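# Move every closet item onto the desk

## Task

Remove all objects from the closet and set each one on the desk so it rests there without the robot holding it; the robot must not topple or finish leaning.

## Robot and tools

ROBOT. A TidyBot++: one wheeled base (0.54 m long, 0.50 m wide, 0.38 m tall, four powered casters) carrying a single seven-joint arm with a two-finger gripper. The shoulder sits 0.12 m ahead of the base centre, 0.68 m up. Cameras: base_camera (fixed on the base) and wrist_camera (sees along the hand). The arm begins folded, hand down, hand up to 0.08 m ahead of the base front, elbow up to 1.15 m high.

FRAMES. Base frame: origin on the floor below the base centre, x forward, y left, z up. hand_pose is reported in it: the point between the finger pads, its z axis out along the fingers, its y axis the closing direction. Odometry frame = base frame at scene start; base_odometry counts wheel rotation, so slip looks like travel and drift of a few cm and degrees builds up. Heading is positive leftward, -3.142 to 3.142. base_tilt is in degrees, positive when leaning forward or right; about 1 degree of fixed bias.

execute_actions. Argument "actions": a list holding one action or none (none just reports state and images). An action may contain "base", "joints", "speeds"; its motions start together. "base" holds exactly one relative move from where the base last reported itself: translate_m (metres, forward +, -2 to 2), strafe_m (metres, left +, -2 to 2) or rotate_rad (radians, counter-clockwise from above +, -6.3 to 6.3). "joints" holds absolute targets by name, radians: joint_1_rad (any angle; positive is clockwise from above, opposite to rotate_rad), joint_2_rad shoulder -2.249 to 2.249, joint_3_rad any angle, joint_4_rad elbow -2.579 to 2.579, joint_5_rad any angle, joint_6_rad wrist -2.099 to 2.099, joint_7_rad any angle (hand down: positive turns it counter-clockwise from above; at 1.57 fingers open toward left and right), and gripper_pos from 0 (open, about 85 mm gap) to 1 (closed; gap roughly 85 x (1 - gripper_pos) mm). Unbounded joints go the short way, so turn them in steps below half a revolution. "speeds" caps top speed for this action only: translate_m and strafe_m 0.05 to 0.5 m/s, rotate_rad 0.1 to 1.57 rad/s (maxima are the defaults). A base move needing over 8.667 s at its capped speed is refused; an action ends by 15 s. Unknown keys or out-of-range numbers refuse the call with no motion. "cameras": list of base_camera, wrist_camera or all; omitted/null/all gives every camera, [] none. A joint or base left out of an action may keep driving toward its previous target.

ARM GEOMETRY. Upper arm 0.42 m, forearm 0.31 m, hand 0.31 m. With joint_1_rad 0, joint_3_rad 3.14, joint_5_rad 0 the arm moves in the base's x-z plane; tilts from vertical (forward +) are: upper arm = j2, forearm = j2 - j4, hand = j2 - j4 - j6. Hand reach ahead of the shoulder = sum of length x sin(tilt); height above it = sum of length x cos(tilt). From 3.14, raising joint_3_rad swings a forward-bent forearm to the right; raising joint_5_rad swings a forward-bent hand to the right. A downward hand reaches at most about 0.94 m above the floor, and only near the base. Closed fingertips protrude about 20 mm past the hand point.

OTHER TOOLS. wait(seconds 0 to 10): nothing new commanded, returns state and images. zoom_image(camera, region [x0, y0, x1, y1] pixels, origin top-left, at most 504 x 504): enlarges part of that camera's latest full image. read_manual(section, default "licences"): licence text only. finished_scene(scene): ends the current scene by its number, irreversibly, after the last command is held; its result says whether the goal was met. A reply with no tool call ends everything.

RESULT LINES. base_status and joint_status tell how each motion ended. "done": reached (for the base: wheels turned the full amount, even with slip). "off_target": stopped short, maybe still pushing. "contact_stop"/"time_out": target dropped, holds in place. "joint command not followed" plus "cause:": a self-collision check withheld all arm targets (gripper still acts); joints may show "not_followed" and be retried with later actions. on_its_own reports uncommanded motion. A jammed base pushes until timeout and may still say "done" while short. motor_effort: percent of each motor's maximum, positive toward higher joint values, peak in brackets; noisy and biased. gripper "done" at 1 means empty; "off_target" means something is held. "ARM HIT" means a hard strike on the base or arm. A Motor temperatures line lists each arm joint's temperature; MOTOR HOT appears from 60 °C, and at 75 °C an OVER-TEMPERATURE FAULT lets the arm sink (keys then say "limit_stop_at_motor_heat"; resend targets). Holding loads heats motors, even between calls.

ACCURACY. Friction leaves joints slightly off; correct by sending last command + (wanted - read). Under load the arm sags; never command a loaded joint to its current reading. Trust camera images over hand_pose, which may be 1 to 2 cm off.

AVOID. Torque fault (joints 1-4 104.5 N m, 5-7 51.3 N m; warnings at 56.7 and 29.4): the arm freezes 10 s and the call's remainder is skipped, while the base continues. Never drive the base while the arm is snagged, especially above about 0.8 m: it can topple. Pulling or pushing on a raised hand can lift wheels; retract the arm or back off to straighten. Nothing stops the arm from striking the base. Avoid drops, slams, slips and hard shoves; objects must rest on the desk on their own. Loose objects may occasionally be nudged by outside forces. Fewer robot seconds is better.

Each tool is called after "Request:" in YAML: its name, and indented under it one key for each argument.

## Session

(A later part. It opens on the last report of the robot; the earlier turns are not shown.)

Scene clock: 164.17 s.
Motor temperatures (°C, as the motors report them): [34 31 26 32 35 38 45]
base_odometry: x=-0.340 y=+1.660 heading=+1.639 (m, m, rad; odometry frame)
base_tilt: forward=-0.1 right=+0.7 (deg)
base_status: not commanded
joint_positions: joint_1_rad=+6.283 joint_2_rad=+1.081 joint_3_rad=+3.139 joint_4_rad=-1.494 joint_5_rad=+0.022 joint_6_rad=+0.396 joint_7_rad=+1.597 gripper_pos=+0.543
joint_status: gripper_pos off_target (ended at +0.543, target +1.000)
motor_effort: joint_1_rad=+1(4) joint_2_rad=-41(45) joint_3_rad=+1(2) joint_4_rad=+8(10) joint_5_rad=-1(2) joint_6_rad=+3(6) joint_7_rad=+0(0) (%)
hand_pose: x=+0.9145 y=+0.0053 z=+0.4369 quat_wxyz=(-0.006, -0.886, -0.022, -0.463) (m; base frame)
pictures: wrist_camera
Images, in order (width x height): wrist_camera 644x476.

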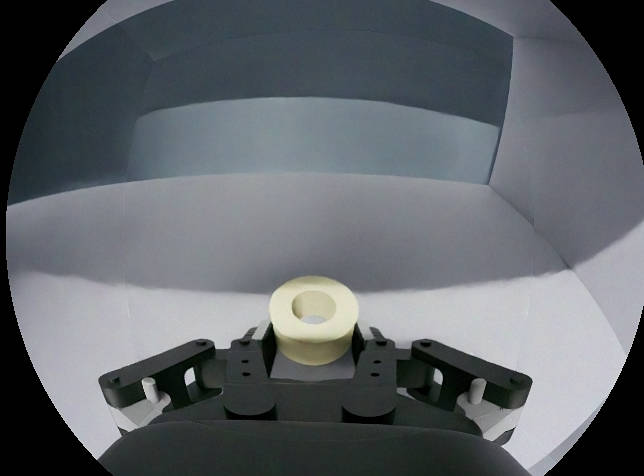

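Request:
execute_actions:
  actions:
    - {"joints":{"gripper_pos":0,"joint_2_rad":1.09}}
  cameras: []

Request:
execute_actions:
  actions:
    - {"base":{"translate_m":0.03},"speeds":{"translate_m":0.1}}
  cameras: []

Request:
execute_actions:
  actions:
    - {"joints":{"gripper_pos":1}}
  cameras: ["wrist_camera"]

Request:
execute_actions:
  actions:
    - {"joints":{"joint_2_rad":1.0}}
  cameras: ["wrist_camera"]

Scene clock: 172.40 s.
Motor temperatures (°C, as the motors report them): [34 31 26 32 35 38 45]
base_odometry: x=-0.340 y=+1.660 heading=+1.639 (m, m, rad; odometry frame)
base_tilt: forward=+0.0 right=+0.7 (deg)
base_status: not commanded
joint_positions: joint_1_rad=+6.283 joint_2_rad=+1.080 joint_3_rad=+3.139 joint_4_rad=-1.494 joint_5_rad=+0.022 joint_6_rad=+0.396 joint_7_rad=+1.597 gripper_pos=+0.000
joint_status: all done
motor_effort: joint_1_rad=+0(2) joint_2_rad=-49(51) joint_3_rad=+0(0) joint_4_rad=+11(11) joint_5_rad=-1(1) joint_6_rad=+7(8) joint_7_rad=+0(0) (%)
hand_pose: x=+0.9145 y=+0.0053 z=+0.4371 quat_wxyz=(-0.006, -0.886, -0.022, -0.463) (m; base frame)
pictures: none
No camera images: the call's "cameras" was empty. Leave "cameras" out to get every camera's image.

Scene clock: 173.23 s.
Motor temperatures (°C, as the motors report them): [34 31 26 32 35 38 45]
base_odometry: x=-0.342 y=+1.691 heading=+1.639 (m, m, rad; odometry frame)
base_tilt: forward=+0.0 right=+0.7 (deg)
base_status: done
joint_positions: joint_1_rad=+6.283 joint_2_rad=+1.080 joint_3_rad=+3.139 joint_4_rad=-1.494 joint_5_rad=+0.022 joint_6_rad=+0.396 joint_7_rad=+1.597 gripper_pos=+0.000
joint_status: not commanded
motor_effort: joint_1_rad=+0(1) joint_2_rad=-48(51) joint_3_rad=+0(1) joint_4_rad=+11(12) joint_5_rad=-1(1) joint_6_rad=+7(8) joint_7_rad=+0(0) (%)
hand_pose: x=+0.9145 y=+0.0053 z=+0.4371 quat_wxyz=(-0.006, -0.886, -0.022, -0.463) (m; base frame)
pictures: none
No camera images: the call's "cameras" was empty. Leave "cameras" out to get every camera's image.

Scene clock: 174.33 s.
Motor temperatures (°C, as the motors report them): [34 31 26 32 35 38 45]
base_odometry: x=-0.342 y=+1.691 heading=+1.639 (m, m, rad; odometry frame)
base_tilt: forward=-0.1 right=+0.7 (deg)
base_status: not commanded
joint_positions: joint_1_rad=+6.283 joint_2_rad=+1.080 joint_3_rad=+3.139 joint_4_rad=-1.494 joint_5_rad=+0.022 joint_6_rad=+0.396 joint_7_rad=+1.597 gripper_pos=+0.481
joint_status: gripper_pos off_target (ended at +0.481, target +1.000)
motor_effort: joint_1_rad=+0(0) joint_2_rad=-47(49) joint_3_rad=-1(0) joint_4_rad=+11(11) joint_5_rad=-1(1) joint_6_rad=+7(7) joint_7_rad=+0(0) (%)
hand_pose: x=+0.9146 y=+0.0053 z=+0.4375 quat_wxyz=(-0.006, -0.886, -0.022, -0.463) (m; base frame)
pictures: wrist_camera
Images, in order (width x height): wrist_camera 644x476.

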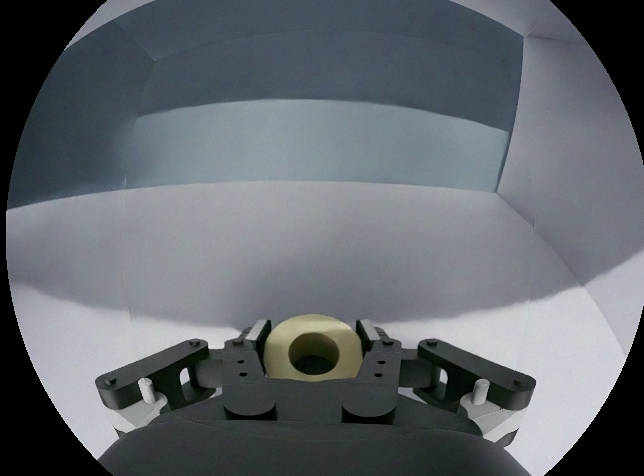

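Scene clock: 175.33 s.
Motor temperatures (°C, as the motors report them): [34 31 26 32 35 38 45]
base_odometry: x=-0.342 y=+1.691 heading=+1.639 (m, m, rad; odometry frame)
base_tilt: forward=+0.0 right=+0.7 (deg)
base_status: not commanded
joint_positions: joint_1_rad=+6.283 joint_2_rad=+1.016 joint_3_rad=+3.139 joint_4_rad=-1.494 joint_5_rad=+0.022 joint_6_rad=+0.396 joint_7_rad=+1.597 gripper_pos=+0.481
joint_status: all done
motor_effort: joint_1_rad=+0(1) joint_2_rad=-50(51) joint_3_rad=+0(1) joint_4_rad=+12(13) joint_5_rad=-1(1) joint_6_rad=+8(8) joint_7_rad=+1(0) (%)
hand_pose: x=+0.9286 y=+0.0053 z=+0.4887 quat_wxyz=(-0.007, -0.871, -0.022, -0.491) (m; base frame)
pictures: wrist_camera
Images, in order (width x height): wrist_camera 644x476.

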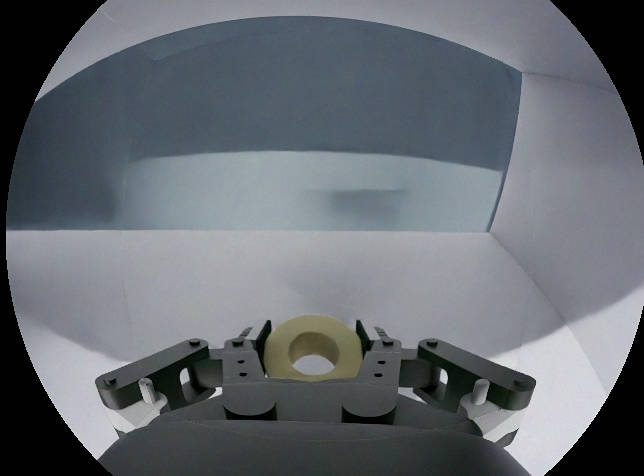

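Request:
execute_actions:
  actions:
    - {"base":{"translate_m":-1.6}}
  cameras: []

Request:
execute_actions:
  actions:
    - {"base":{"rotate_rad":-3.14},"joints":{"joint_2_rad":0.3,"joint_4_rad":-0.84,"joint_6_rad":-1.0}}
  cameras: ["wrist_camera"]

Scene clock: 185.50 s.
Motor temperatures (°C, as the motors report them): [34 31 26 32 35 38 45]
base_odometry: x=-0.232 y=+0.094 heading=+1.639 (m, m, rad; odometry frame)
base_tilt: forward=-0.1 right=+0.7 (deg)
base_status: done
joint_positions: joint_1_rad=+6.283 joint_2_rad=+1.016 joint_3_rad=+3.139 joint_4_rad=-1.495 joint_5_rad=+0.022 joint_6_rad=+0.396 joint_7_rad=+1.597 gripper_pos=+0.481
joint_status: not commanded
motor_effort: joint_1_rad=+1(4) joint_2_rad=-48(50) joint_3_rad=+0(1) joint_4_rad=+12(13) joint_5_rad=-1(1) joint_6_rad=+8(8) joint_7_rad=+0(0) (%)
hand_pose: x=+0.9285 y=+0.0052 z=+0.4887 quat_wxyz=(-0.007, -0.871, -0.022, -0.491) (m; base frame)
pictures: none
No camera images: the call's "cameras" was empty. Leave "cameras" out to get every camera's image.

Scene clock: 189.00 s.
Motor temperatures (°C, as the motors report them): [34 32 26 32 35 38 45]
base_odometry: x=-0.232 y=+0.094 heading=-1.501 (m, m, rad; odometry frame)
base_tilt: forward=-0.1 right=+0.7 (deg)
base_status: done
joint_positions: joint_1_rad=+6.291 joint_2_rad=+0.329 joint_3_rad=+3.143 joint_4_rad=-0.854 joint_5_rad=+0.022 joint_6_rad=-0.960 joint_7_rad=+1.597 gripper_pos=+0.481
joint_status: all done
motor_effort: joint_1_rad=+0(6) joint_2_rad=-34(54) joint_3_rad=+0(2) joint_4_rad=+18(18) joint_5_rad=-1(2) joint_6_rad=+8(9) joint_7_rad=+0(0) (%)
hand_pose: x=+0.8075 y=-0.0102 z=+1.0304 quat_wxyz=(-0.019, -0.878, -0.009, -0.479) (m; base frame)
pictures: wrist_camera
Images, in order (width x height): wrist_camera 644x476.

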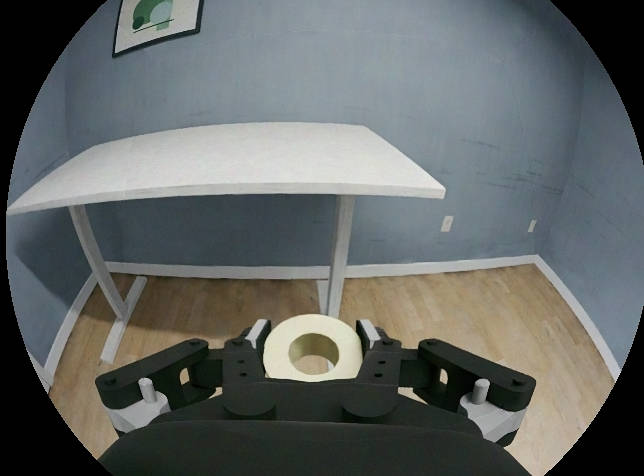

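Request:
execute_actions:
  actions:
    - {"base":{"strafe_m":0.35},"joints":{"joint_2_rad":0.22}}
  cameras: []

Request:
execute_actions:
  actions:
    - {"base":{"translate_m":0.45}}
  cameras: ["wrist_camera"]

Scene clock: 195.87 s.
Motor temperatures (°C, as the motors report them): [34 32 26 32 35 38 45]
base_odometry: x=+0.117 y=+0.118 heading=-1.501 (m, m, rad; odometry frame)
base_tilt: forward=+0.0 right=+0.7 (deg)
base_status: done
joint_positions: joint_1_rad=+6.283 joint_2_rad=+0.231 joint_3_rad=+3.142 joint_4_rad=-0.850 joint_5_rad=+0.022 joint_6_rad=-0.962 joint_7_rad=+1.597 gripper_pos=+0.481
joint_status: all done
motor_effort: joint_1_rad=+1(3) joint_2_rad=-30(38) joint_3_rad=+1(1) joint_4_rad=+17(19) joint_5_rad=-1(0) joint_6_rad=+8(8) joint_7_rad=+0(0) (%)
hand_pose: x=+0.7699 y=-0.0044 z=+1.0978 quat_wxyz=(-0.018, -0.853, -0.012, -0.522) (m; base frame)
pictures: none
No camera images: the call's "cameras" was empty. Leave "cameras" out to get every camera's image.

Scene clock: 198.13 s.
Motor temperatures (°C, as the motors report them): [34 32 26 32 35 38 45]
base_odometry: x=+0.148 y=-0.331 heading=-1.501 (m, m, rad; odometry frame)
base_tilt: forward=-0.1 right=+0.6 (deg)
base_status: done
joint_positions: joint_1_rad=+6.283 joint_2_rad=+0.231 joint_3_rad=+3.142 joint_4_rad=-0.850 joint_5_rad=+0.022 joint_6_rad=-0.965 joint_7_rad=+1.597 gripper_pos=+0.481
joint_status: not commanded
motor_effort: joint_1_rad=+0(1) joint_2_rad=-31(36) joint_3_rad=+0(0) joint_4_rad=+17(19) joint_5_rad=-1(2) joint_6_rad=+8(9) joint_7_rad=+0(0) (%)
hand_pose: x=+0.7697 y=-0.0045 z=+1.0963 quat_wxyz=(-0.018, -0.854, -0.012, -0.520) (m; base frame)
pictures: wrist_camera
Images, in order (width x height): wrist_camera 644x476.

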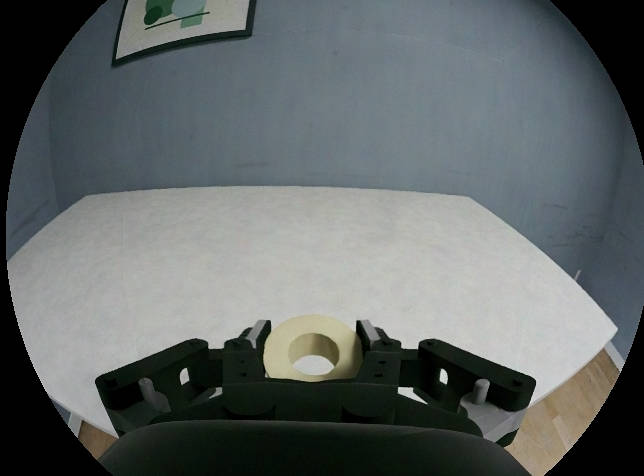

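Request:
execute_actions:
  actions:
    - {"base":{"translate_m":0.15}}
  cameras: []

Request:
execute_actions:
  actions:
    - {"joints":{"joint_2_rad":0.33}}
  cameras: ["wrist_camera"]

Scene clock: 202.40 s.
Motor temperatures (°C, as the motors report them): [34 32 26 32 35 38 45]
base_odometry: x=+0.159 y=-0.481 heading=-1.500 (m, m, rad; odometry frame)
base_tilt: forward=-0.1 right=+0.7 (deg)
base_status: done
joint_positions: joint_1_rad=+6.283 joint_2_rad=+0.231 joint_3_rad=+3.142 joint_4_rad=-0.850 joint_5_rad=+0.022 joint_6_rad=-0.966 joint_7_rad=+1.597 gripper_pos=+0.481
joint_status: not commanded
motor_effort: joint_1_rad=+0(1) joint_2_rad=-31(37) joint_3_rad=+0(0) joint_4_rad=+18(19) joint_5_rad=-1(1) joint_6_rad=+8(9) joint_7_rad=+2(0) (%)
hand_pose: x=+0.7692 y=-0.0045 z=+1.0966 quat_wxyz=(-0.018, -0.854, -0.012, -0.520) (m; base frame)
pictures: none
No camera images: the call's "cameras" was empty. Leave "cameras" out to get every camera's image.

Scene clock: 203.47 s.
Motor temperatures (°C, as the motors report them): [34 32 26 32 35 38 45]
base_odometry: x=+0.159 y=-0.481 heading=-1.500 (m, m, rad; odometry frame)
base_tilt: forward=-0.1 right=+0.7 (deg)
base_status: not commanded
joint_positions: joint_1_rad=+6.283 joint_2_rad=+0.324 joint_3_rad=+3.142 joint_4_rad=-0.850 joint_5_rad=+0.022 joint_6_rad=-0.966 joint_7_rad=+1.597 gripper_pos=+0.481
joint_status: all done
motor_effort: joint_1_rad=+0(0) joint_2_rad=-34(38) joint_3_rad=+0(0) joint_4_rad=+18(19) joint_5_rad=-1(1) joint_6_rad=+8(8) joint_7_rad=+1(0) (%)
hand_pose: x=+0.8049 y=-0.0045 z=+1.0347 quat_wxyz=(-0.017, -0.877, -0.012, -0.480) (m; base frame)
pictures: wrist_camera
Images, in order (width x height): wrist_camera 644x476.

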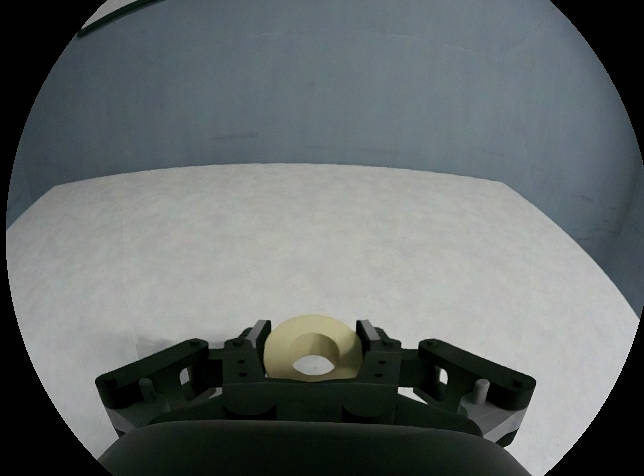

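Request:
execute_actions:
  actions:
    - {"joints":{"joint_2_rad":0.39}}
  cameras: []

Scene clock: 206.60 s.
Motor temperatures (°C, as the motors report them): [34 32 26 32 35 38 45]
base_odometry: x=+0.159 y=-0.481 heading=-1.500 (m, m, rad; odometry frame)
base_tilt: forward=-0.1 right=+0.6 (deg)
base_status: not commanded
joint_positions: joint_1_rad=+6.283 joint_2_rad=+0.376 joint_3_rad=+3.142 joint_4_rad=-0.850 joint_5_rad=+0.022 joint_6_rad=-0.966 joint_7_rad=+1.597 gripper_pos=+0.481
joint_status: all done
motor_effort: joint_1_rad=+0(0) joint_2_rad=-36(38) joint_3_rad=+0(0) joint_4_rad=+18(19) joint_5_rad=-1(1) joint_6_rad=+7(8) joint_7_rad=+0(0) (%)
hand_pose: x=+0.8225 y=-0.0045 z=+0.9981 quat_wxyz=(-0.017, -0.889, -0.013, -0.457) (m; base frame)
pictures: none
No camera images: the call's "cameras" was empty. Leave "cameras" out to get every camera's image.

Request:
execute_actions:
  actions:
    - {"joints":{"joint_2_rad":0.43}}
  cameras: []

Scene clock: 209.60 s.
Motor temperatures (°C, as the motors report them): [34 32 26 32 35 38 45]
base_odometry: x=+0.159 y=-0.481 heading=-1.500 (m, m, rad; odometry frame)
base_tilt: forward=+0.0 right=+0.7 (deg)
base_status: not commanded
joint_positions: joint_1_rad=+6.283 joint_2_rad=+0.404 joint_3_rad=+3.142 joint_4_rad=-0.844 joint_5_rad=+0.022 joint_6_rad=-0.966 joint_7_rad=+1.597 gripper_pos=+0.481
joint_status: all done
motor_effort: joint_1_rad=+1(0) joint_2_rad=-32(39) joint_3_rad=+0(0) joint_4_rad=+14(18) joint_5_rad=-1(1) joint_6_rad=+4(7) joint_7_rad=+0(0) (%)
hand_pose: x=+0.8315 y=-0.0045 z=+0.9821 quat_wxyz=(-0.017, -0.894, -0.013, -0.447) (m; base frame)
pictures: none
No camera images: the call's "cameras" was empty. Leave "cameras" out to get every camera's image.

Request:
execute_actions:
  actions:
    - {"joints":{"gripper_pos":0}}
  cameras: []

Request:
execute_actions:
  actions:
    - {"joints":{"joint_2_rad":0.3}}
  cameras: ["wrist_camera"]

Request:
execute_actions:
  actions:
    - {"base":{"translate_m":-1.4}}
  cameras: []

Request:
execute_actions:
  actions:
    - {"base":{"rotate_rad":3.14},"joints":{"joint_2_rad":0.2,"joint_4_rad":-1.5,"joint_6_rad":0.14,"gripper_pos":1}}
  cameras: []

Request:
execute_actions:
  actions:
    - {"base":{"strafe_m":0.61}}
  cameras: []

Request:
execute_actions:
  actions:
    - {"base":{"translate_m":0.27}}

Scene clock: 227.20 s.
Motor temperatures (°C, as the motors report them): [34 32 26 32 35 38 45]
base_odometry: x=+0.159 y=-0.481 heading=-1.500 (m, m, rad; odometry frame)
base_tilt: forward=+0.0 right=+0.7 (deg)
base_status: not commanded
joint_positions: joint_1_rad=+6.283 joint_2_rad=+0.414 joint_3_rad=+3.142 joint_4_rad=-0.833 joint_5_rad=+0.022 joint_6_rad=-0.966 joint_7_rad=+1.597 gripper_pos=+0.000
joint_status: all done
motor_effort: joint_1_rad=+0(0) joint_2_rad=-38(39) joint_3_rad=+0(0) joint_4_rad=+17(18) joint_5_rad=-1(1) joint_6_rad=+7(7) joint_7_rad=+0(0) (%)
hand_pose: x=+0.8356 y=-0.0045 z=+0.9804 quat_wxyz=(-0.017, -0.894, -0.013, -0.447) (m; base frame)
pictures: none
No camera images: the call's "cameras" was empty. Leave "cameras" out to get every camera's image.

Scene clock: 228.33 s.
Motor temperatures (°C, as the motors report them): [34 32 26 32 35 38 45]
base_odometry: x=+0.159 y=-0.481 heading=-1.500 (m, m, rad; odometry frame)
base_tilt: forward=+0.0 right=+0.6 (deg)
base_status: not commanded
joint_positions: joint_1_rad=+6.283 joint_2_rad=+0.306 joint_3_rad=+3.142 joint_4_rad=-0.833 joint_5_rad=+0.022 joint_6_rad=-0.966 joint_7_rad=+1.597 gripper_pos=+0.000
joint_status: all done
motor_effort: joint_1_rad=+1(0) joint_2_rad=-32(40) joint_3_rad=+1(0) joint_4_rad=+17(19) joint_5_rad=-1(1) joint_6_rad=+8(8) joint_7_rad=+0(0) (%)
hand_pose: x=+0.7990 y=-0.0045 z=+1.0563 quat_wxyz=(-0.017, -0.868, -0.012, -0.495) (m; base frame)
pictures: wrist_camera
Images, in order (width x height): wrist_camera 644x476.

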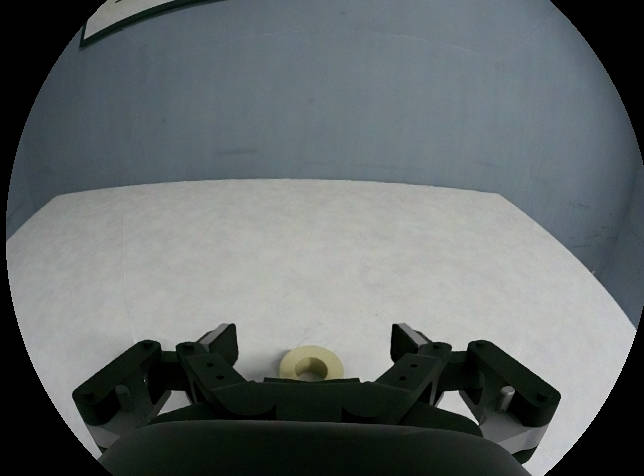

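Scene clock: 232.67 s.
Motor temperatures (°C, as the motors report them): [34 32 26 32 35 38 45]
base_odometry: x=+0.059 y=+0.916 heading=-1.499 (m, m, rad; odometry frame)
base_tilt: forward=-0.1 right=+0.6 (deg)
base_status: done
joint_positions: joint_1_rad=+6.283 joint_2_rad=+0.304 joint_3_rad=+3.142 joint_4_rad=-0.833 joint_5_rad=+0.022 joint_6_rad=-0.967 joint_7_rad=+1.597 gripper_pos=+0.000
joint_status: not commanded
motor_effort: joint_1_rad=+0(4) joint_2_rad=-32(39) joint_3_rad=+0(2) joint_4_rad=+17(18) joint_5_rad=-1(2) joint_6_rad=+8(8) joint_7_rad=+0(0) (%)
hand_pose: x=+0.7982 y=-0.0045 z=+1.0575 quat_wxyz=(-0.017, -0.868, -0.012, -0.496) (m; base frame)
pictures: none
No camera images: the call's "cameras" was empty. Leave "cameras" out to get every camera's image.

Scene clock: 236.03 s.
Motor temperatures (°C, as the motors report them): [34 32 26 32 35 38 45]
base_odometry: x=+0.059 y=+0.916 heading=+1.641 (m, m, rad; odometry frame)
base_tilt: forward=-0.1 right=+0.6 (deg)
base_status: done
joint_positions: joint_1_rad=+6.279 joint_2_rad=+0.228 joint_3_rad=+3.138 joint_4_rad=-1.480 joint_5_rad=+0.022 joint_6_rad=+0.103 joint_7_rad=+1.597 gripper_pos=+0.999
joint_status: all done
motor_effort: joint_1_rad=+0(4) joint_2_rad=-32(40) joint_3_rad=+1(2) joint_4_rad=+19(19) joint_5_rad=-1(2) joint_6_rad=+9(9) joint_7_rad=+1(1) (%)
hand_pose: x=+0.8364 y=+0.0074 z=+1.0384 quat_wxyz=(-0.013, -0.719, -0.021, -0.695) (m; base frame)
pictures: none
No camera images: the call's "cameras" was empty. Leave "cameras" out to get every camera's image.

Scene clock: 238.63 s.
Motor temperatures (°C, as the motors report them): [34 32 26 32 35 38 45]
base_odometry: x=-0.550 y=+0.873 heading=+1.641 (m, m, rad; odometry frame)
base_tilt: forward=-0.1 right=+0.6 (deg)
base_status: done
joint_positions: joint_1_rad=+6.281 joint_2_rad=+0.227 joint_3_rad=+3.138 joint_4_rad=-1.480 joint_5_rad=+0.022 joint_6_rad=+0.103 joint_7_rad=+1.597 gripper_pos=+0.999
joint_status: not commanded
motor_effort: joint_1_rad=+1(4) joint_2_rad=-31(33) joint_3_rad=+1(2) joint_4_rad=+19(19) joint_5_rad=-1(1) joint_6_rad=+9(9) joint_7_rad=+1(0) (%)
hand_pose: x=+0.8364 y=+0.0061 z=+1.0384 quat_wxyz=(-0.013, -0.719, -0.020, -0.695) (m; base frame)
pictures: none
No camera images: the call's "cameras" was empty. Leave "cameras" out to get every camera's image.

Scene clock: 240.47 s.
Motor temperatures (°C, as the motors report them): [34 32 26 32 35 38 45]
base_odometry: x=-0.569 y=+1.142 heading=+1.642 (m, m, rad; odometry frame)
base_tilt: forward=-0.1 right=+0.6 (deg)
base_status: done
joint_positions: joint_1_rad=+6.281 joint_2_rad=+0.215 joint_3_rad=+3.138 joint_4_rad=-1.483 joint_5_rad=+0.022 joint_6_rad=+0.103 joint_7_rad=+1.597 gripper_pos=+0.999
joint_status: not commanded
motor_effort: joint_1_rad=+0(2) joint_2_rad=-32(36) joint_3_rad=+0(1) joint_4_rad=+19(20) joint_5_rad=-1(1) joint_6_rad=+9(10) joint_7_rad=+1(0) (%)
hand_pose: x=+0.8317 y=+0.0061 z=+1.0455 quat_wxyz=(-0.014, -0.715, -0.020, -0.698) (m; base frame)
pictures: base_camera, wrist_camera
Images, in order (width x height): base_camera 644x364, wrist_camera 644x476.

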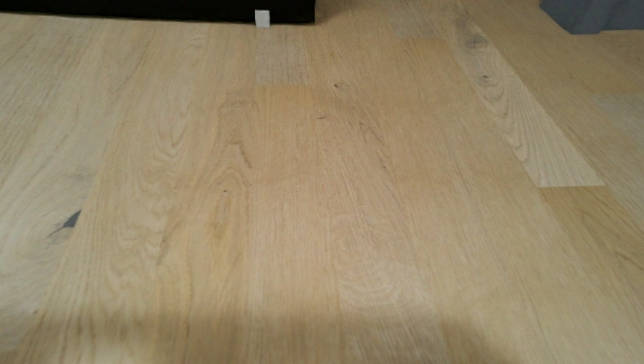

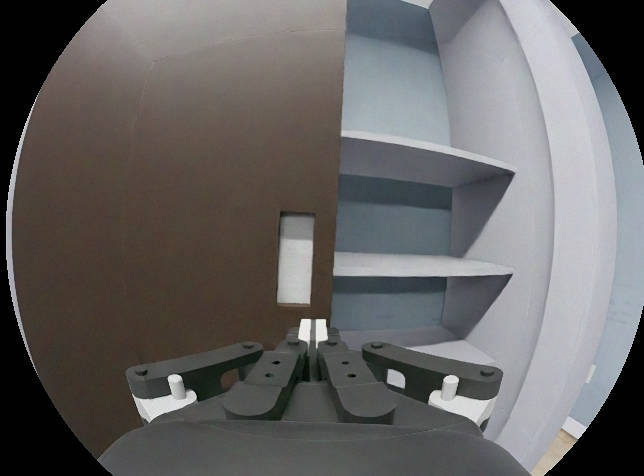

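Request:
execute_actions:
  actions:
    - {"base":{"rotate_rad":0.04},"joints":{"joint_6_rad":0.18}}
  cameras: []

Request:
execute_actions:
  actions:
    - {"base":{"translate_m":0.07},"speeds":{"translate_m":0.1}}
  cameras: ["wrist_camera"]

Scene clock: 251.03 s.
Motor temperatures (°C, as the motors report them): [34 32 26 32 35 38 45]
base_odometry: x=-0.569 y=+1.142 heading=+1.682 (m, m, rad; odometry frame)
base_tilt: forward=+0.0 right=+0.7 (deg)
base_status: done
joint_positions: joint_1_rad=+6.277 joint_2_rad=+0.215 joint_3_rad=+3.136 joint_4_rad=-1.484 joint_5_rad=+0.022 joint_6_rad=+0.144 joint_7_rad=+1.597 gripper_pos=+0.999
joint_status: all done
motor_effort: joint_1_rad=+0(4) joint_2_rad=-32(33) joint_3_rad=+1(2) joint_4_rad=+19(20) joint_5_rad=-1(1) joint_6_rad=+9(10) joint_7_rad=+0(0) (%)
hand_pose: x=+0.8316 y=+0.0099 z=+1.0574 quat_wxyz=(-0.011, -0.701, -0.021, -0.712) (m; base frame)
pictures: none
No camera images: the call's "cameras" was empty. Leave "cameras" out to get every camera's image.

Scene clock: 252.30 s.
Motor temperatures (°C, as the motors report them): [34 32 26 32 35 38 45]
base_odometry: x=-0.577 y=+1.212 heading=+1.683 (m, m, rad; odometry frame)
base_tilt: forward=-0.1 right=+0.6 (deg)
base_status: done
joint_positions: joint_1_rad=+6.277 joint_2_rad=+0.212 joint_3_rad=+3.136 joint_4_rad=-1.485 joint_5_rad=+0.022 joint_6_rad=+0.144 joint_7_rad=+1.597 gripper_pos=+0.999
joint_status: not commanded
motor_effort: joint_1_rad=-1(1) joint_2_rad=-33(35) joint_3_rad=+0(0) joint_4_rad=+19(20) joint_5_rad=-1(1) joint_6_rad=+9(10) joint_7_rad=+0(0) (%)
hand_pose: x=+0.8306 y=+0.0099 z=+1.0591 quat_wxyz=(-0.011, -0.701, -0.021, -0.713) (m; base frame)
pictures: wrist_camera
Images, in order (width x height): wrist_camera 644x476.

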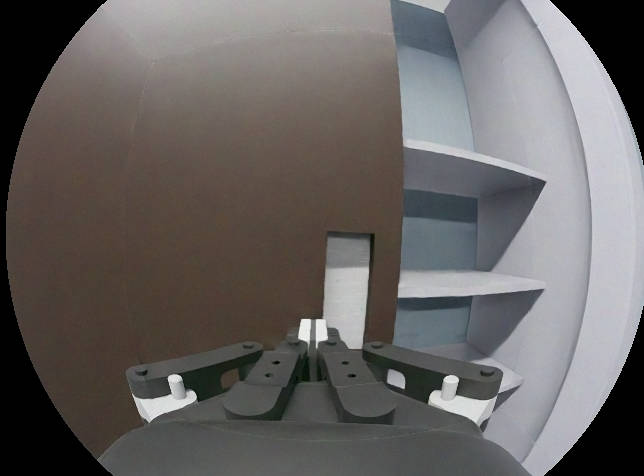

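Request:
execute_actions:
  actions:
    - {"base":{"strafe_m":-0.028},"speeds":{"strafe_m":0.1}}
  cameras: []

Request:
execute_actions:
  actions:
    - {"base":{"translate_m":0.045},"speeds":{"translate_m":0.06}}
  cameras: ["wrist_camera"]

Request:
execute_actions:
  actions:
    - {"base":{"strafe_m":-0.53},"speeds":{"strafe_m":0.15}}
  cameras: ["wrist_camera"]

Scene clock: 258.40 s.
Motor temperatures (°C, as the motors report them): [34 32 26 32 35 38 45]
base_odometry: x=-0.549 y=+1.215 heading=+1.683 (m, m, rad; odometry frame)
base_tilt: forward=-0.1 right=+0.7 (deg)
base_status: done
joint_positions: joint_1_rad=+6.282 joint_2_rad=+0.212 joint_3_rad=+3.137 joint_4_rad=-1.485 joint_5_rad=+0.022 joint_6_rad=+0.144 joint_7_rad=+1.597 gripper_pos=+0.999
joint_status: not commanded
motor_effort: joint_1_rad=+0(3) joint_2_rad=-31(32) joint_3_rad=+0(2) joint_4_rad=+19(20) joint_5_rad=-1(1) joint_6_rad=+9(9) joint_7_rad=+0(0) (%)
hand_pose: x=+0.8307 y=+0.0062 z=+1.0591 quat_wxyz=(-0.013, -0.701, -0.020, -0.713) (m; base frame)
pictures: none
No camera images: the call's "cameras" was empty. Leave "cameras" out to get every camera's image.

Scene clock: 259.67 s.
Motor temperatures (°C, as the motors report them): [34 32 26 32 35 38 45]
base_odometry: x=-0.554 y=+1.260 heading=+1.683 (m, m, rad; odometry frame)
base_tilt: forward=-0.1 right=+0.7 (deg)
base_status: done
joint_positions: joint_1_rad=+6.282 joint_2_rad=+0.201 joint_3_rad=+3.137 joint_4_rad=-1.493 joint_5_rad=+0.022 joint_6_rad=+0.145 joint_7_rad=+1.597 gripper_pos=+0.999
joint_status: not commanded
motor_effort: joint_1_rad=+0(1) joint_2_rad=-31(32) joint_3_rad=+0(0) joint_4_rad=+19(25) joint_5_rad=-1(1) joint_6_rad=+9(12) joint_7_rad=+0(0) (%)
hand_pose: x=+0.8262 y=+0.0062 z=+1.0622 quat_wxyz=(-0.014, -0.699, -0.020, -0.715) (m; base frame)
pictures: wrist_camera
Images, in order (width x height): wrist_camera 644x476.

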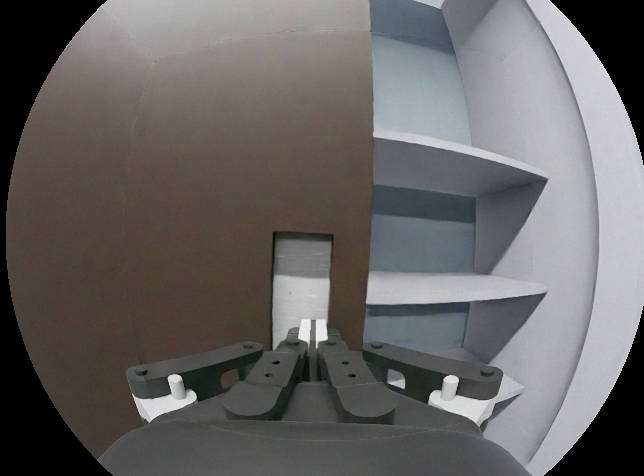

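Scene clock: 263.87 s.
Motor temperatures (°C, as the motors report them): [34 32 26 32 35 38 45]
base_odometry: x=-0.027 y=+1.320 heading=+1.683 (m, m, rad; odometry frame)
base_tilt: forward=+0.0 right=+0.6 (deg)
base_status: done
joint_positions: joint_1_rad=+6.276 joint_2_rad=+0.201 joint_3_rad=+3.132 joint_4_rad=-1.493 joint_5_rad=+0.022 joint_6_rad=+0.145 joint_7_rad=+1.597 gripper_pos=+0.999
joint_status: not commanded
motor_effort: joint_1_rad=+0(8) joint_2_rad=-31(32) joint_3_rad=+0(7) joint_4_rad=+19(20) joint_5_rad=-1(2) joint_6_rad=+9(10) joint_7_rad=+0(0) (%)
hand_pose: x=+0.8261 y=+0.0136 z=+1.0622 quat_wxyz=(-0.009, -0.699, -0.023, -0.715) (m; base frame)
pictures: wrist_camera
Images, in order (width x height): wrist_camera 644x476.

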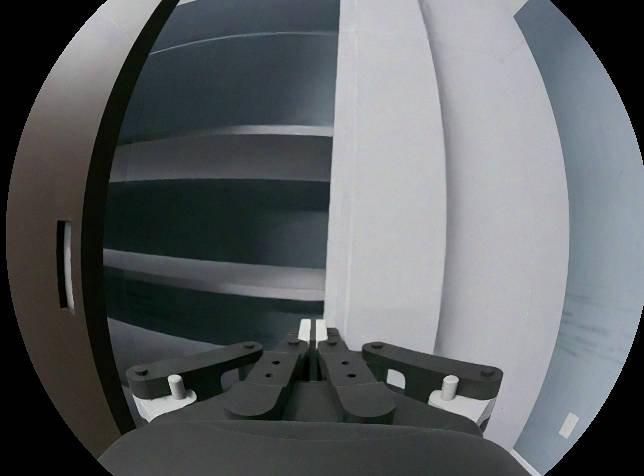

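Request:
execute_actions:
  actions:
    - {"base":{"translate_m":-0.15}}
  cameras: []

Request:
execute_actions:
  actions:
    - {"base":{"strafe_m":1.08}}

Scene clock: 270.03 s.
Motor temperatures (°C, as the motors report them): [34 32 26 32 35 38 45]
base_odometry: x=-0.010 y=+1.170 heading=+1.683 (m, m, rad; odometry frame)
base_tilt: forward=-0.1 right=+0.7 (deg)
base_status: done
joint_positions: joint_1_rad=+6.276 joint_2_rad=+0.199 joint_3_rad=+3.132 joint_4_rad=-1.493 joint_5_rad=+0.022 joint_6_rad=+0.145 joint_7_rad=+1.597 gripper_pos=+0.999
joint_status: not commanded
motor_effort: joint_1_rad=+1(2) joint_2_rad=-30(35) joint_3_rad=+0(1) joint_4_rad=+19(20) joint_5_rad=-1(1) joint_6_rad=+9(10) joint_7_rad=+0(0) (%)
hand_pose: x=+0.8250 y=+0.0136 z=+1.0642 quat_wxyz=(-0.009, -0.698, -0.023, -0.716) (m; base frame)
pictures: none
No camera images: the call's "cameras" was empty. Leave "cameras" out to get every camera's image.

Scene clock: 273.57 s.
Motor temperatures (°C, as the motors report them): [34 32 26 32 35 38 45]
base_odometry: x=-1.084 y=+1.049 heading=+1.683 (m, m, rad; odometry frame)
base_tilt: forward=-0.1 right=+0.6 (deg)
base_status: done
joint_positions: joint_1_rad=+6.278 joint_2_rad=+0.199 joint_3_rad=+3.133 joint_4_rad=-1.493 joint_5_rad=+0.022 joint_6_rad=+0.145 joint_7_rad=+1.597 gripper_pos=+0.999
joint_status: not commanded
motor_effort: joint_1_rad=+1(2) joint_2_rad=-31(33) joint_3_rad=+1(2) joint_4_rad=+19(20) joint_5_rad=-1(1) joint_6_rad=+9(9) joint_7_rad=+0(0) (%)
hand_pose: x=+0.8251 y=+0.0115 z=+1.0642 quat_wxyz=(-0.010, -0.698, -0.022, -0.716) (m; base frame)
pictures: base_camera, wrist_camera
Images, in order (width x height): base_camera 644x364, wrist_camera 644x476.

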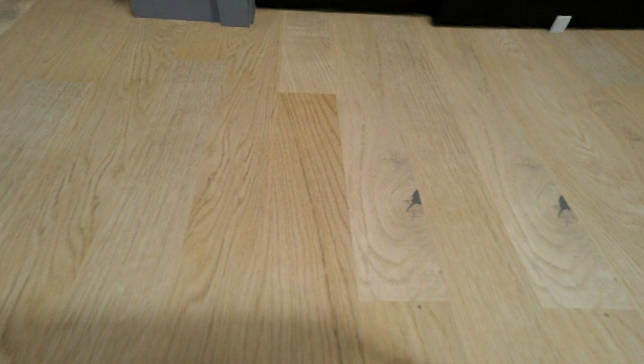

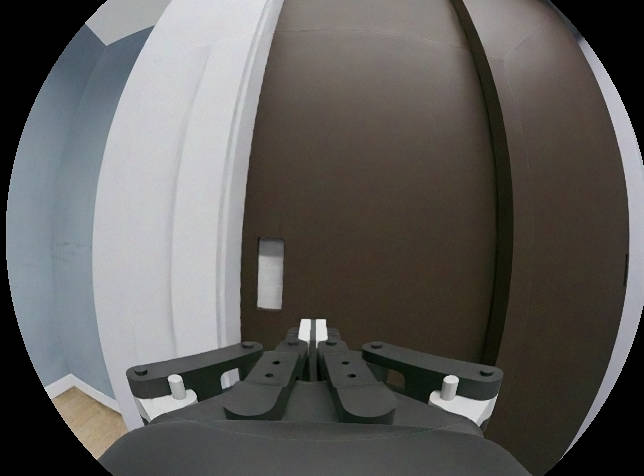

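Request:
execute_actions:
  actions:
    - {"base":{"strafe_m":0.075},"speeds":{"strafe_m":0.15}}
  cameras: []

Request:
execute_actions:
  actions:
    - {"base":{"translate_m":0.14},"speeds":{"translate_m":0.15}}
  cameras: ["wrist_camera"]

Scene clock: 278.43 s.
Motor temperatures (°C, as the motors report them): [34 31 26 32 35 38 45]
base_odometry: x=-1.158 y=+1.041 heading=+1.683 (m, m, rad; odometry frame)
base_tilt: forward=-0.1 right=+0.7 (deg)
base_status: done
joint_positions: joint_1_rad=+6.280 joint_2_rad=+0.199 joint_3_rad=+3.134 joint_4_rad=-1.493 joint_5_rad=+0.022 joint_6_rad=+0.145 joint_7_rad=+1.597 gripper_pos=+0.999
joint_status: not commanded
motor_effort: joint_1_rad=+0(3) joint_2_rad=-31(32) joint_3_rad=+1(2) joint_4_rad=+19(20) joint_5_rad=-1(1) joint_6_rad=+9(9) joint_7_rad=+0(0) (%)
hand_pose: x=+0.8251 y=+0.0093 z=+1.0642 quat_wxyz=(-0.012, -0.698, -0.021, -0.716) (m; base frame)
pictures: none
No camera images: the call's "cameras" was empty. Leave "cameras" out to get every camera's image.

Scene clock: 280.00 s.
Motor temperatures (°C, as the motors report them): [34 31 26 32 35 38 45]
base_odometry: x=-1.174 y=+1.180 heading=+1.683 (m, m, rad; odometry frame)
base_tilt: forward=-0.1 right=+0.6 (deg)
base_status: done
joint_positions: joint_1_rad=+6.285 joint_2_rad=+0.192 joint_3_rad=+3.139 joint_4_rad=-1.495 joint_5_rad=+0.022 joint_6_rad=+0.145 joint_7_rad=+1.597 gripper_pos=+0.999
joint_status: not commanded
motor_effort: joint_1_rad=+2(4) joint_2_rad=-32(35) joint_3_rad=+1(3) joint_4_rad=+19(23) joint_5_rad=-1(1) joint_6_rad=+9(11) joint_7_rad=+0(0) (%)
hand_pose: x=+0.8227 y=+0.0027 z=+1.0673 quat_wxyz=(-0.016, -0.697, -0.018, -0.717) (m; base frame)
pictures: wrist_camera
Images, in order (width x height): wrist_camera 644x476.

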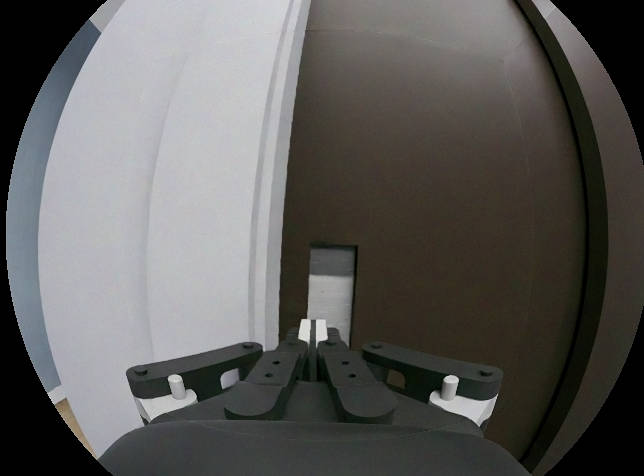

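Request:
execute_actions:
  actions:
    - {"base":{"strafe_m":-0.02},"speeds":{"strafe_m":0.1}}
  cameras: []

Request:
execute_actions:
  actions:
    - {"base":{"translate_m":0.06},"speeds":{"translate_m":0.06}}
  cameras: ["wrist_camera"]

Scene clock: 287.00 s.
Motor temperatures (°C, as the motors report them): [34 31 26 32 35 38 45]
base_odometry: x=-1.154 y=+1.182 heading=+1.683 (m, m, rad; odometry frame)
base_tilt: forward=-0.1 right=+0.7 (deg)
base_status: done
joint_positions: joint_1_rad=+6.287 joint_2_rad=+0.192 joint_3_rad=+3.140 joint_4_rad=-1.495 joint_5_rad=+0.022 joint_6_rad=+0.145 joint_7_rad=+1.597 gripper_pos=+0.999
joint_status: not commanded
motor_effort: joint_1_rad=+0(2) joint_2_rad=-30(34) joint_3_rad=+0(1) joint_4_rad=+19(20) joint_5_rad=-1(1) joint_6_rad=+9(9) joint_7_rad=+0(0) (%)
hand_pose: x=+0.8227 y=+0.0008 z=+1.0673 quat_wxyz=(-0.017, -0.697, -0.017, -0.717) (m; base frame)
pictures: none
No camera images: the call's "cameras" was empty. Leave "cameras" out to get every camera's image.

Scene clock: 288.40 s.
Motor temperatures (°C, as the motors report them): [34 31 26 32 35 38 45]
base_odometry: x=-1.161 y=+1.241 heading=+1.683 (m, m, rad; odometry frame)
base_tilt: forward=-0.1 right=+0.7 (deg)
base_status: done
joint_positions: joint_1_rad=+6.295 joint_2_rad=+0.137 joint_3_rad=+3.147 joint_4_rad=-1.553 joint_5_rad=+0.022 joint_6_rad=+0.146 joint_7_rad=+1.597 gripper_pos=+0.999
joint_status: not commanded
motor_effort: joint_1_rad=-4(6) joint_2_rad=-16(32) joint_3_rad=-2(4) joint_4_rad=+28(32) joint_5_rad=-1(0) joint_6_rad=+16(18) joint_7_rad=+0(0) (%)
hand_pose: x=+0.7998 y=-0.0086 z=+1.0692 quat_wxyz=(-0.022, -0.698, -0.012, -0.716) (m; base frame)
pictures: wrist_camera
Images, in order (width x height): wrist_camera 644x476.

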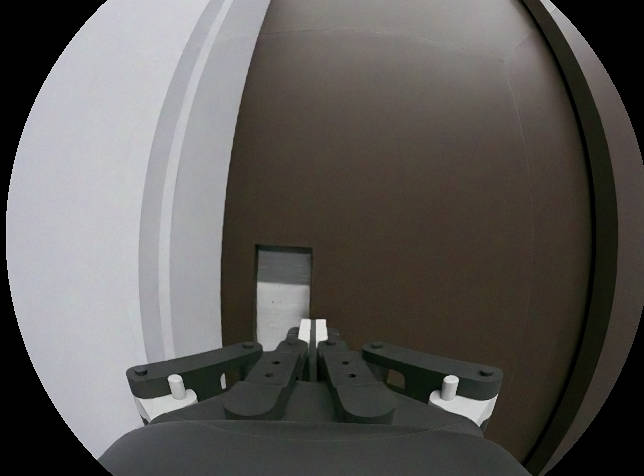

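Request:
execute_actions:
  actions:
    - {"base":{"strafe_m":-0.1},"speeds":{"strafe_m":0.08}}
  cameras: ["wrist_camera"]

Scene clock: 293.17 s.
Motor temperatures (°C, as the motors report them): [34 31 26 32 35 38 45]
base_odometry: x=-1.061 y=+1.253 heading=+1.684 (m, m, rad; odometry frame)
base_tilt: forward=-0.1 right=+0.7 (deg)
base_status: done
joint_positions: joint_1_rad=+6.264 joint_2_rad=+0.143 joint_3_rad=+3.122 joint_4_rad=-1.522 joint_5_rad=+0.022 joint_6_rad=+0.146 joint_7_rad=+1.597 gripper_pos=+0.999
joint_status: not commanded
motor_effort: joint_1_rad=+3(7) joint_2_rad=-24(24) joint_3_rad=+3(6) joint_4_rad=+20(28) joint_5_rad=-1(2) joint_6_rad=+9(15) joint_7_rad=+0(0) (%)
hand_pose: x=+0.8022 y=+0.0275 z=+1.0842 quat_wxyz=(-0.001, -0.688, -0.030, -0.725) (m; base frame)
pictures: wrist_camera
Images, in order (width x height): wrist_camera 644x476.

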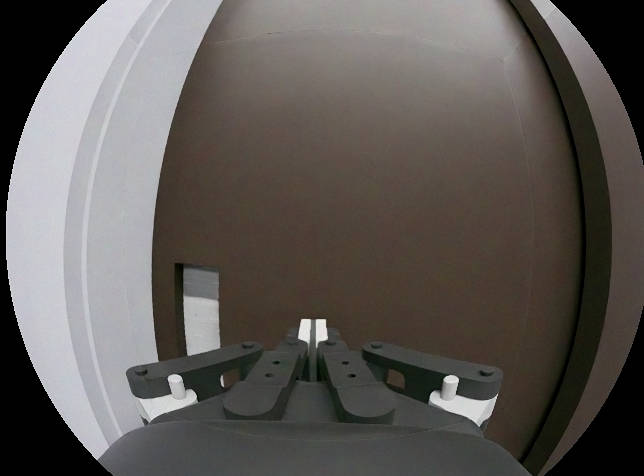

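Request:
execute_actions:
  actions:
    - {"base":{"translate_m":-0.06},"speeds":{"translate_m":0.1}}
  cameras: []

Request:
execute_actions:
  actions:
    - {"joints":{"joint_1_rad":-0.18,"joint_6_rad":0.12}}
  cameras: ["wrist_camera"]

Scene clock: 300.83 s.
Motor temperatures (°C, as the motors report them): [34 31 26 32 35 38 45]
base_odometry: x=-1.054 y=+1.193 heading=+1.684 (m, m, rad; odometry frame)
base_tilt: forward=+0.0 right=+0.7 (deg)
base_status: done
joint_positions: joint_1_rad=+6.271 joint_2_rad=+0.185 joint_3_rad=+3.129 joint_4_rad=-1.514 joint_5_rad=+0.022 joint_6_rad=+0.146 joint_7_rad=+1.597 gripper_pos=+0.999
joint_status: not commanded
motor_effort: joint_1_rad=+0(2) joint_2_rad=-30(32) joint_3_rad=+0(2) joint_4_rad=+19(20) joint_5_rad=-1(1) joint_6_rad=+9(10) joint_7_rad=+1(0) (%)
hand_pose: x=+0.8190 y=+0.0189 z=+1.0610 quat_wxyz=(-0.006, -0.700, -0.026, -0.713) (m; base frame)
pictures: none
No camera images: the call's "cameras" was empty. Leave "cameras" out to get every camera's image.

Scene clock: 302.00 s.
Motor temperatures (°C, as the motors report them): [34 31 26 32 35 38 45]
base_odometry: x=-1.054 y=+1.193 heading=+1.684 (m, m, rad; odometry frame)
base_tilt: forward=-0.1 right=+0.7 (deg)
base_status: not commanded
joint_positions: joint_1_rad=+6.115 joint_2_rad=+0.185 joint_3_rad=+3.139 joint_4_rad=-1.514 joint_5_rad=+0.021 joint_6_rad=+0.146 joint_7_rad=+1.597 gripper_pos=+0.999
joint_status: all done
motor_effort: joint_1_rad=+0(6) joint_2_rad=-31(34) joint_3_rad=+0(3) joint_4_rad=+19(20) joint_5_rad=-1(0) joint_6_rad=+9(10) joint_7_rad=+0(0) (%)
hand_pose: x=+0.8088 y=+0.1212 z=+1.0610 quat_wxyz=(+0.045, -0.696, -0.077, -0.712) (m; base frame)
pictures: wrist_camera
Images, in order (width x height): wrist_camera 644x476.

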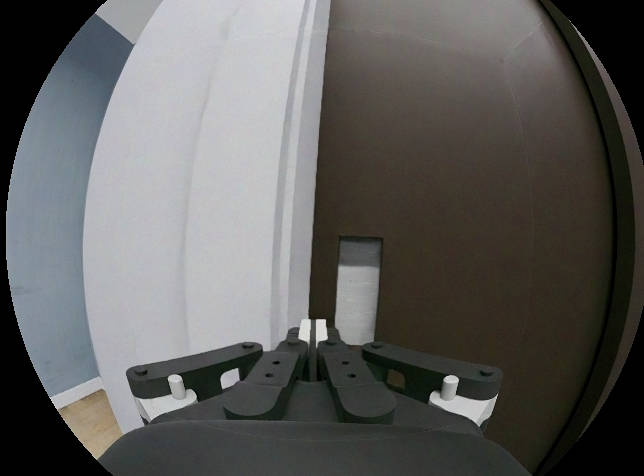

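Request:
execute_actions:
  actions:
    - {"base":{"strafe_m":-0.03},"speeds":{"strafe_m":0.08}}
  cameras: ["wrist_camera"]

Request:
execute_actions:
  actions:
    - {"base":{"translate_m":0.04},"speeds":{"translate_m":0.06}}
  cameras: ["wrist_camera"]

Scene clock: 309.43 s.
Motor temperatures (°C, as the motors report them): [34 31 26 32 35 38 45]
base_odometry: x=-1.024 y=+1.196 heading=+1.683 (m, m, rad; odometry frame)
base_tilt: forward=-0.1 right=+0.7 (deg)
base_status: done
joint_positions: joint_1_rad=+6.111 joint_2_rad=+0.185 joint_3_rad=+3.139 joint_4_rad=-1.514 joint_5_rad=+0.021 joint_6_rad=+0.146 joint_7_rad=+1.597 gripper_pos=+0.999
joint_status: not commanded
motor_effort: joint_1_rad=+0(4) joint_2_rad=-30(32) joint_3_rad=+0(2) joint_4_rad=+19(19) joint_5_rad=-1(1) joint_6_rad=+9(9) joint_7_rad=+0(1) (%)
hand_pose: x=+0.8083 y=+0.1237 z=+1.0610 quat_wxyz=(+0.047, -0.696, -0.079, -0.712) (m; base frame)
pictures: wrist_camera
Images, in order (width x height): wrist_camera 644x476.

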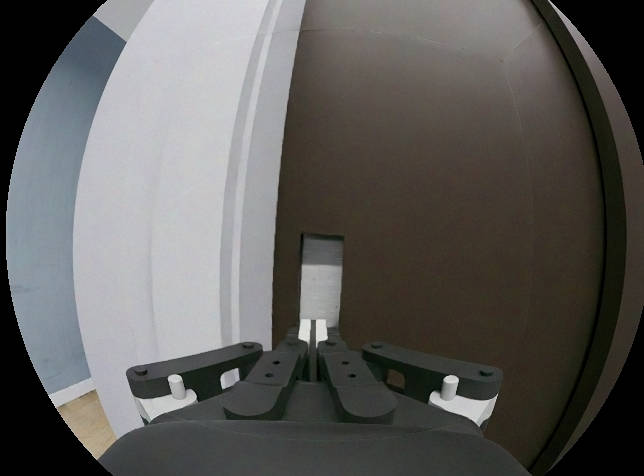

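Scene clock: 310.60 s.
Motor temperatures (°C, as the motors report them): [34 31 26 32 35 38 45]
base_odometry: x=-1.029 y=+1.236 heading=+1.683 (m, m, rad; odometry frame)
base_tilt: forward=-0.1 right=+0.7 (deg)
base_status: done
joint_positions: joint_1_rad=+6.111 joint_2_rad=+0.186 joint_3_rad=+3.139 joint_4_rad=-1.514 joint_5_rad=+0.021 joint_6_rad=+0.146 joint_7_rad=+1.597 gripper_pos=+0.999
joint_status: not commanded
motor_effort: joint_1_rad=+1(0) joint_2_rad=-30(33) joint_3_rad=+0(0) joint_4_rad=+19(20) joint_5_rad=-1(1) joint_6_rad=+9(9) joint_7_rad=+0(0) (%)
hand_pose: x=+0.8089 y=+0.1238 z=+1.0601 quat_wxyz=(+0.047, -0.697, -0.079, -0.712) (m; base frame)
pictures: wrist_camera
Images, in order (width x height): wrist_camera 644x476.

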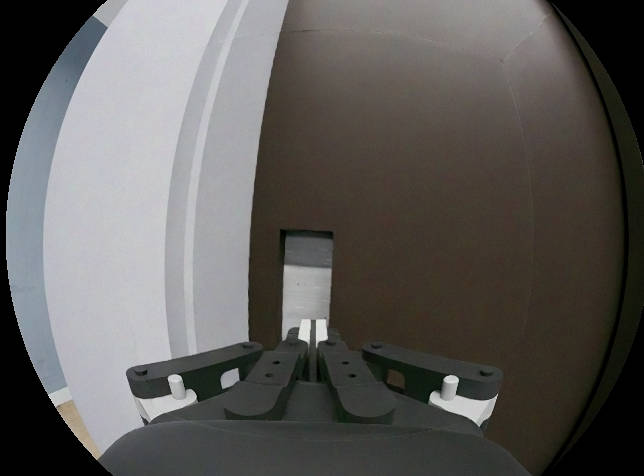

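Request:
execute_actions:
  actions:
    - {"base":{"translate_m":0.045},"speeds":{"translate_m":0.06},"joints":{"joint_1_rad":-0.205}}
  cameras: ["wrist_camera"]

Request:
execute_actions:
  actions:
    - {"base":{"strafe_m":-0.2},"speeds":{"strafe_m":0.1}}
  cameras: ["wrist_camera"]

Scene clock: 315.37 s.
Motor temperatures (°C, as the motors report them): [34 31 26 32 35 38 45]
base_odometry: x=-1.033 y=+1.281 heading=+1.683 (m, m, rad; odometry frame)
base_tilt: forward=-0.1 right=+0.6 (deg)
base_status: done
joint_positions: joint_1_rad=+6.092 joint_2_rad=+0.138 joint_3_rad=+3.142 joint_4_rad=-1.546 joint_5_rad=+0.021 joint_6_rad=+0.110 joint_7_rad=+1.597 gripper_pos=+0.999
joint_status: all done
motor_effort: joint_1_rad=-2(8) joint_2_rad=-16(32) joint_3_rad=+0(5) joint_4_rad=+28(30) joint_5_rad=-1(1) joint_6_rad=+16(17) joint_7_rad=+1(0) (%)
hand_pose: x=+0.7878 y=+0.1307 z=+1.0620 quat_wxyz=(+0.051, -0.703, -0.085, -0.704) (m; base frame)
pictures: wrist_camera
Images, in order (width x height): wrist_camera 644x476.

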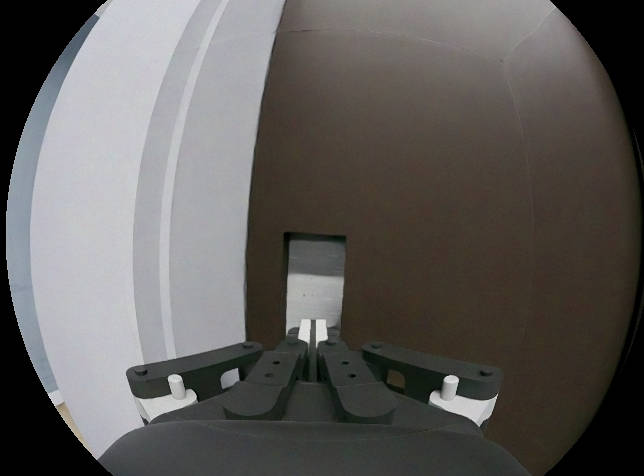

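Scene clock: 318.00 s.
Motor temperatures (°C, as the motors report them): [34 31 26 32 35 38 45]
base_odometry: x=-0.835 y=+1.304 heading=+1.683 (m, m, rad; odometry frame)
base_tilt: forward=-0.1 right=+0.7 (deg)
base_status: done
joint_positions: joint_1_rad=+6.052 joint_2_rad=+0.173 joint_3_rad=+3.117 joint_4_rad=-1.507 joint_5_rad=+0.021 joint_6_rad=+0.110 joint_7_rad=+1.597 gripper_pos=+0.999
joint_status: not commanded
motor_effort: joint_1_rad=+4(10) joint_2_rad=-29(31) joint_3_rad=+2(9) joint_4_rad=+19(27) joint_5_rad=-1(2) joint_6_rad=+8(15) joint_7_rad=+0(1) (%)
hand_pose: x=+0.7920 y=+0.1765 z=+1.0622 quat_wxyz=(+0.076, -0.699, -0.106, -0.703) (m; base frame)
pictures: wrist_camera
Images, in order (width x height): wrist_camera 644x476.

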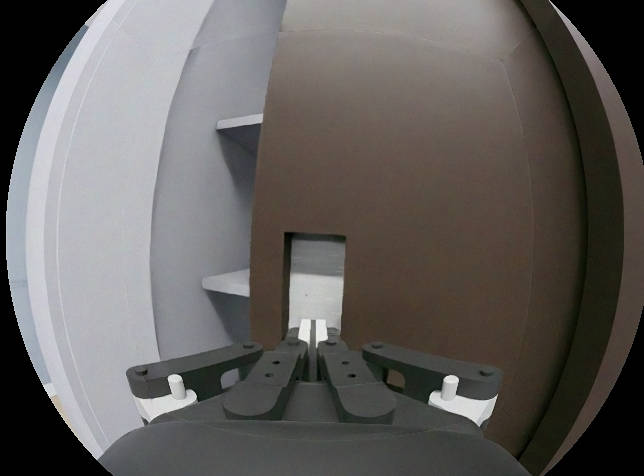

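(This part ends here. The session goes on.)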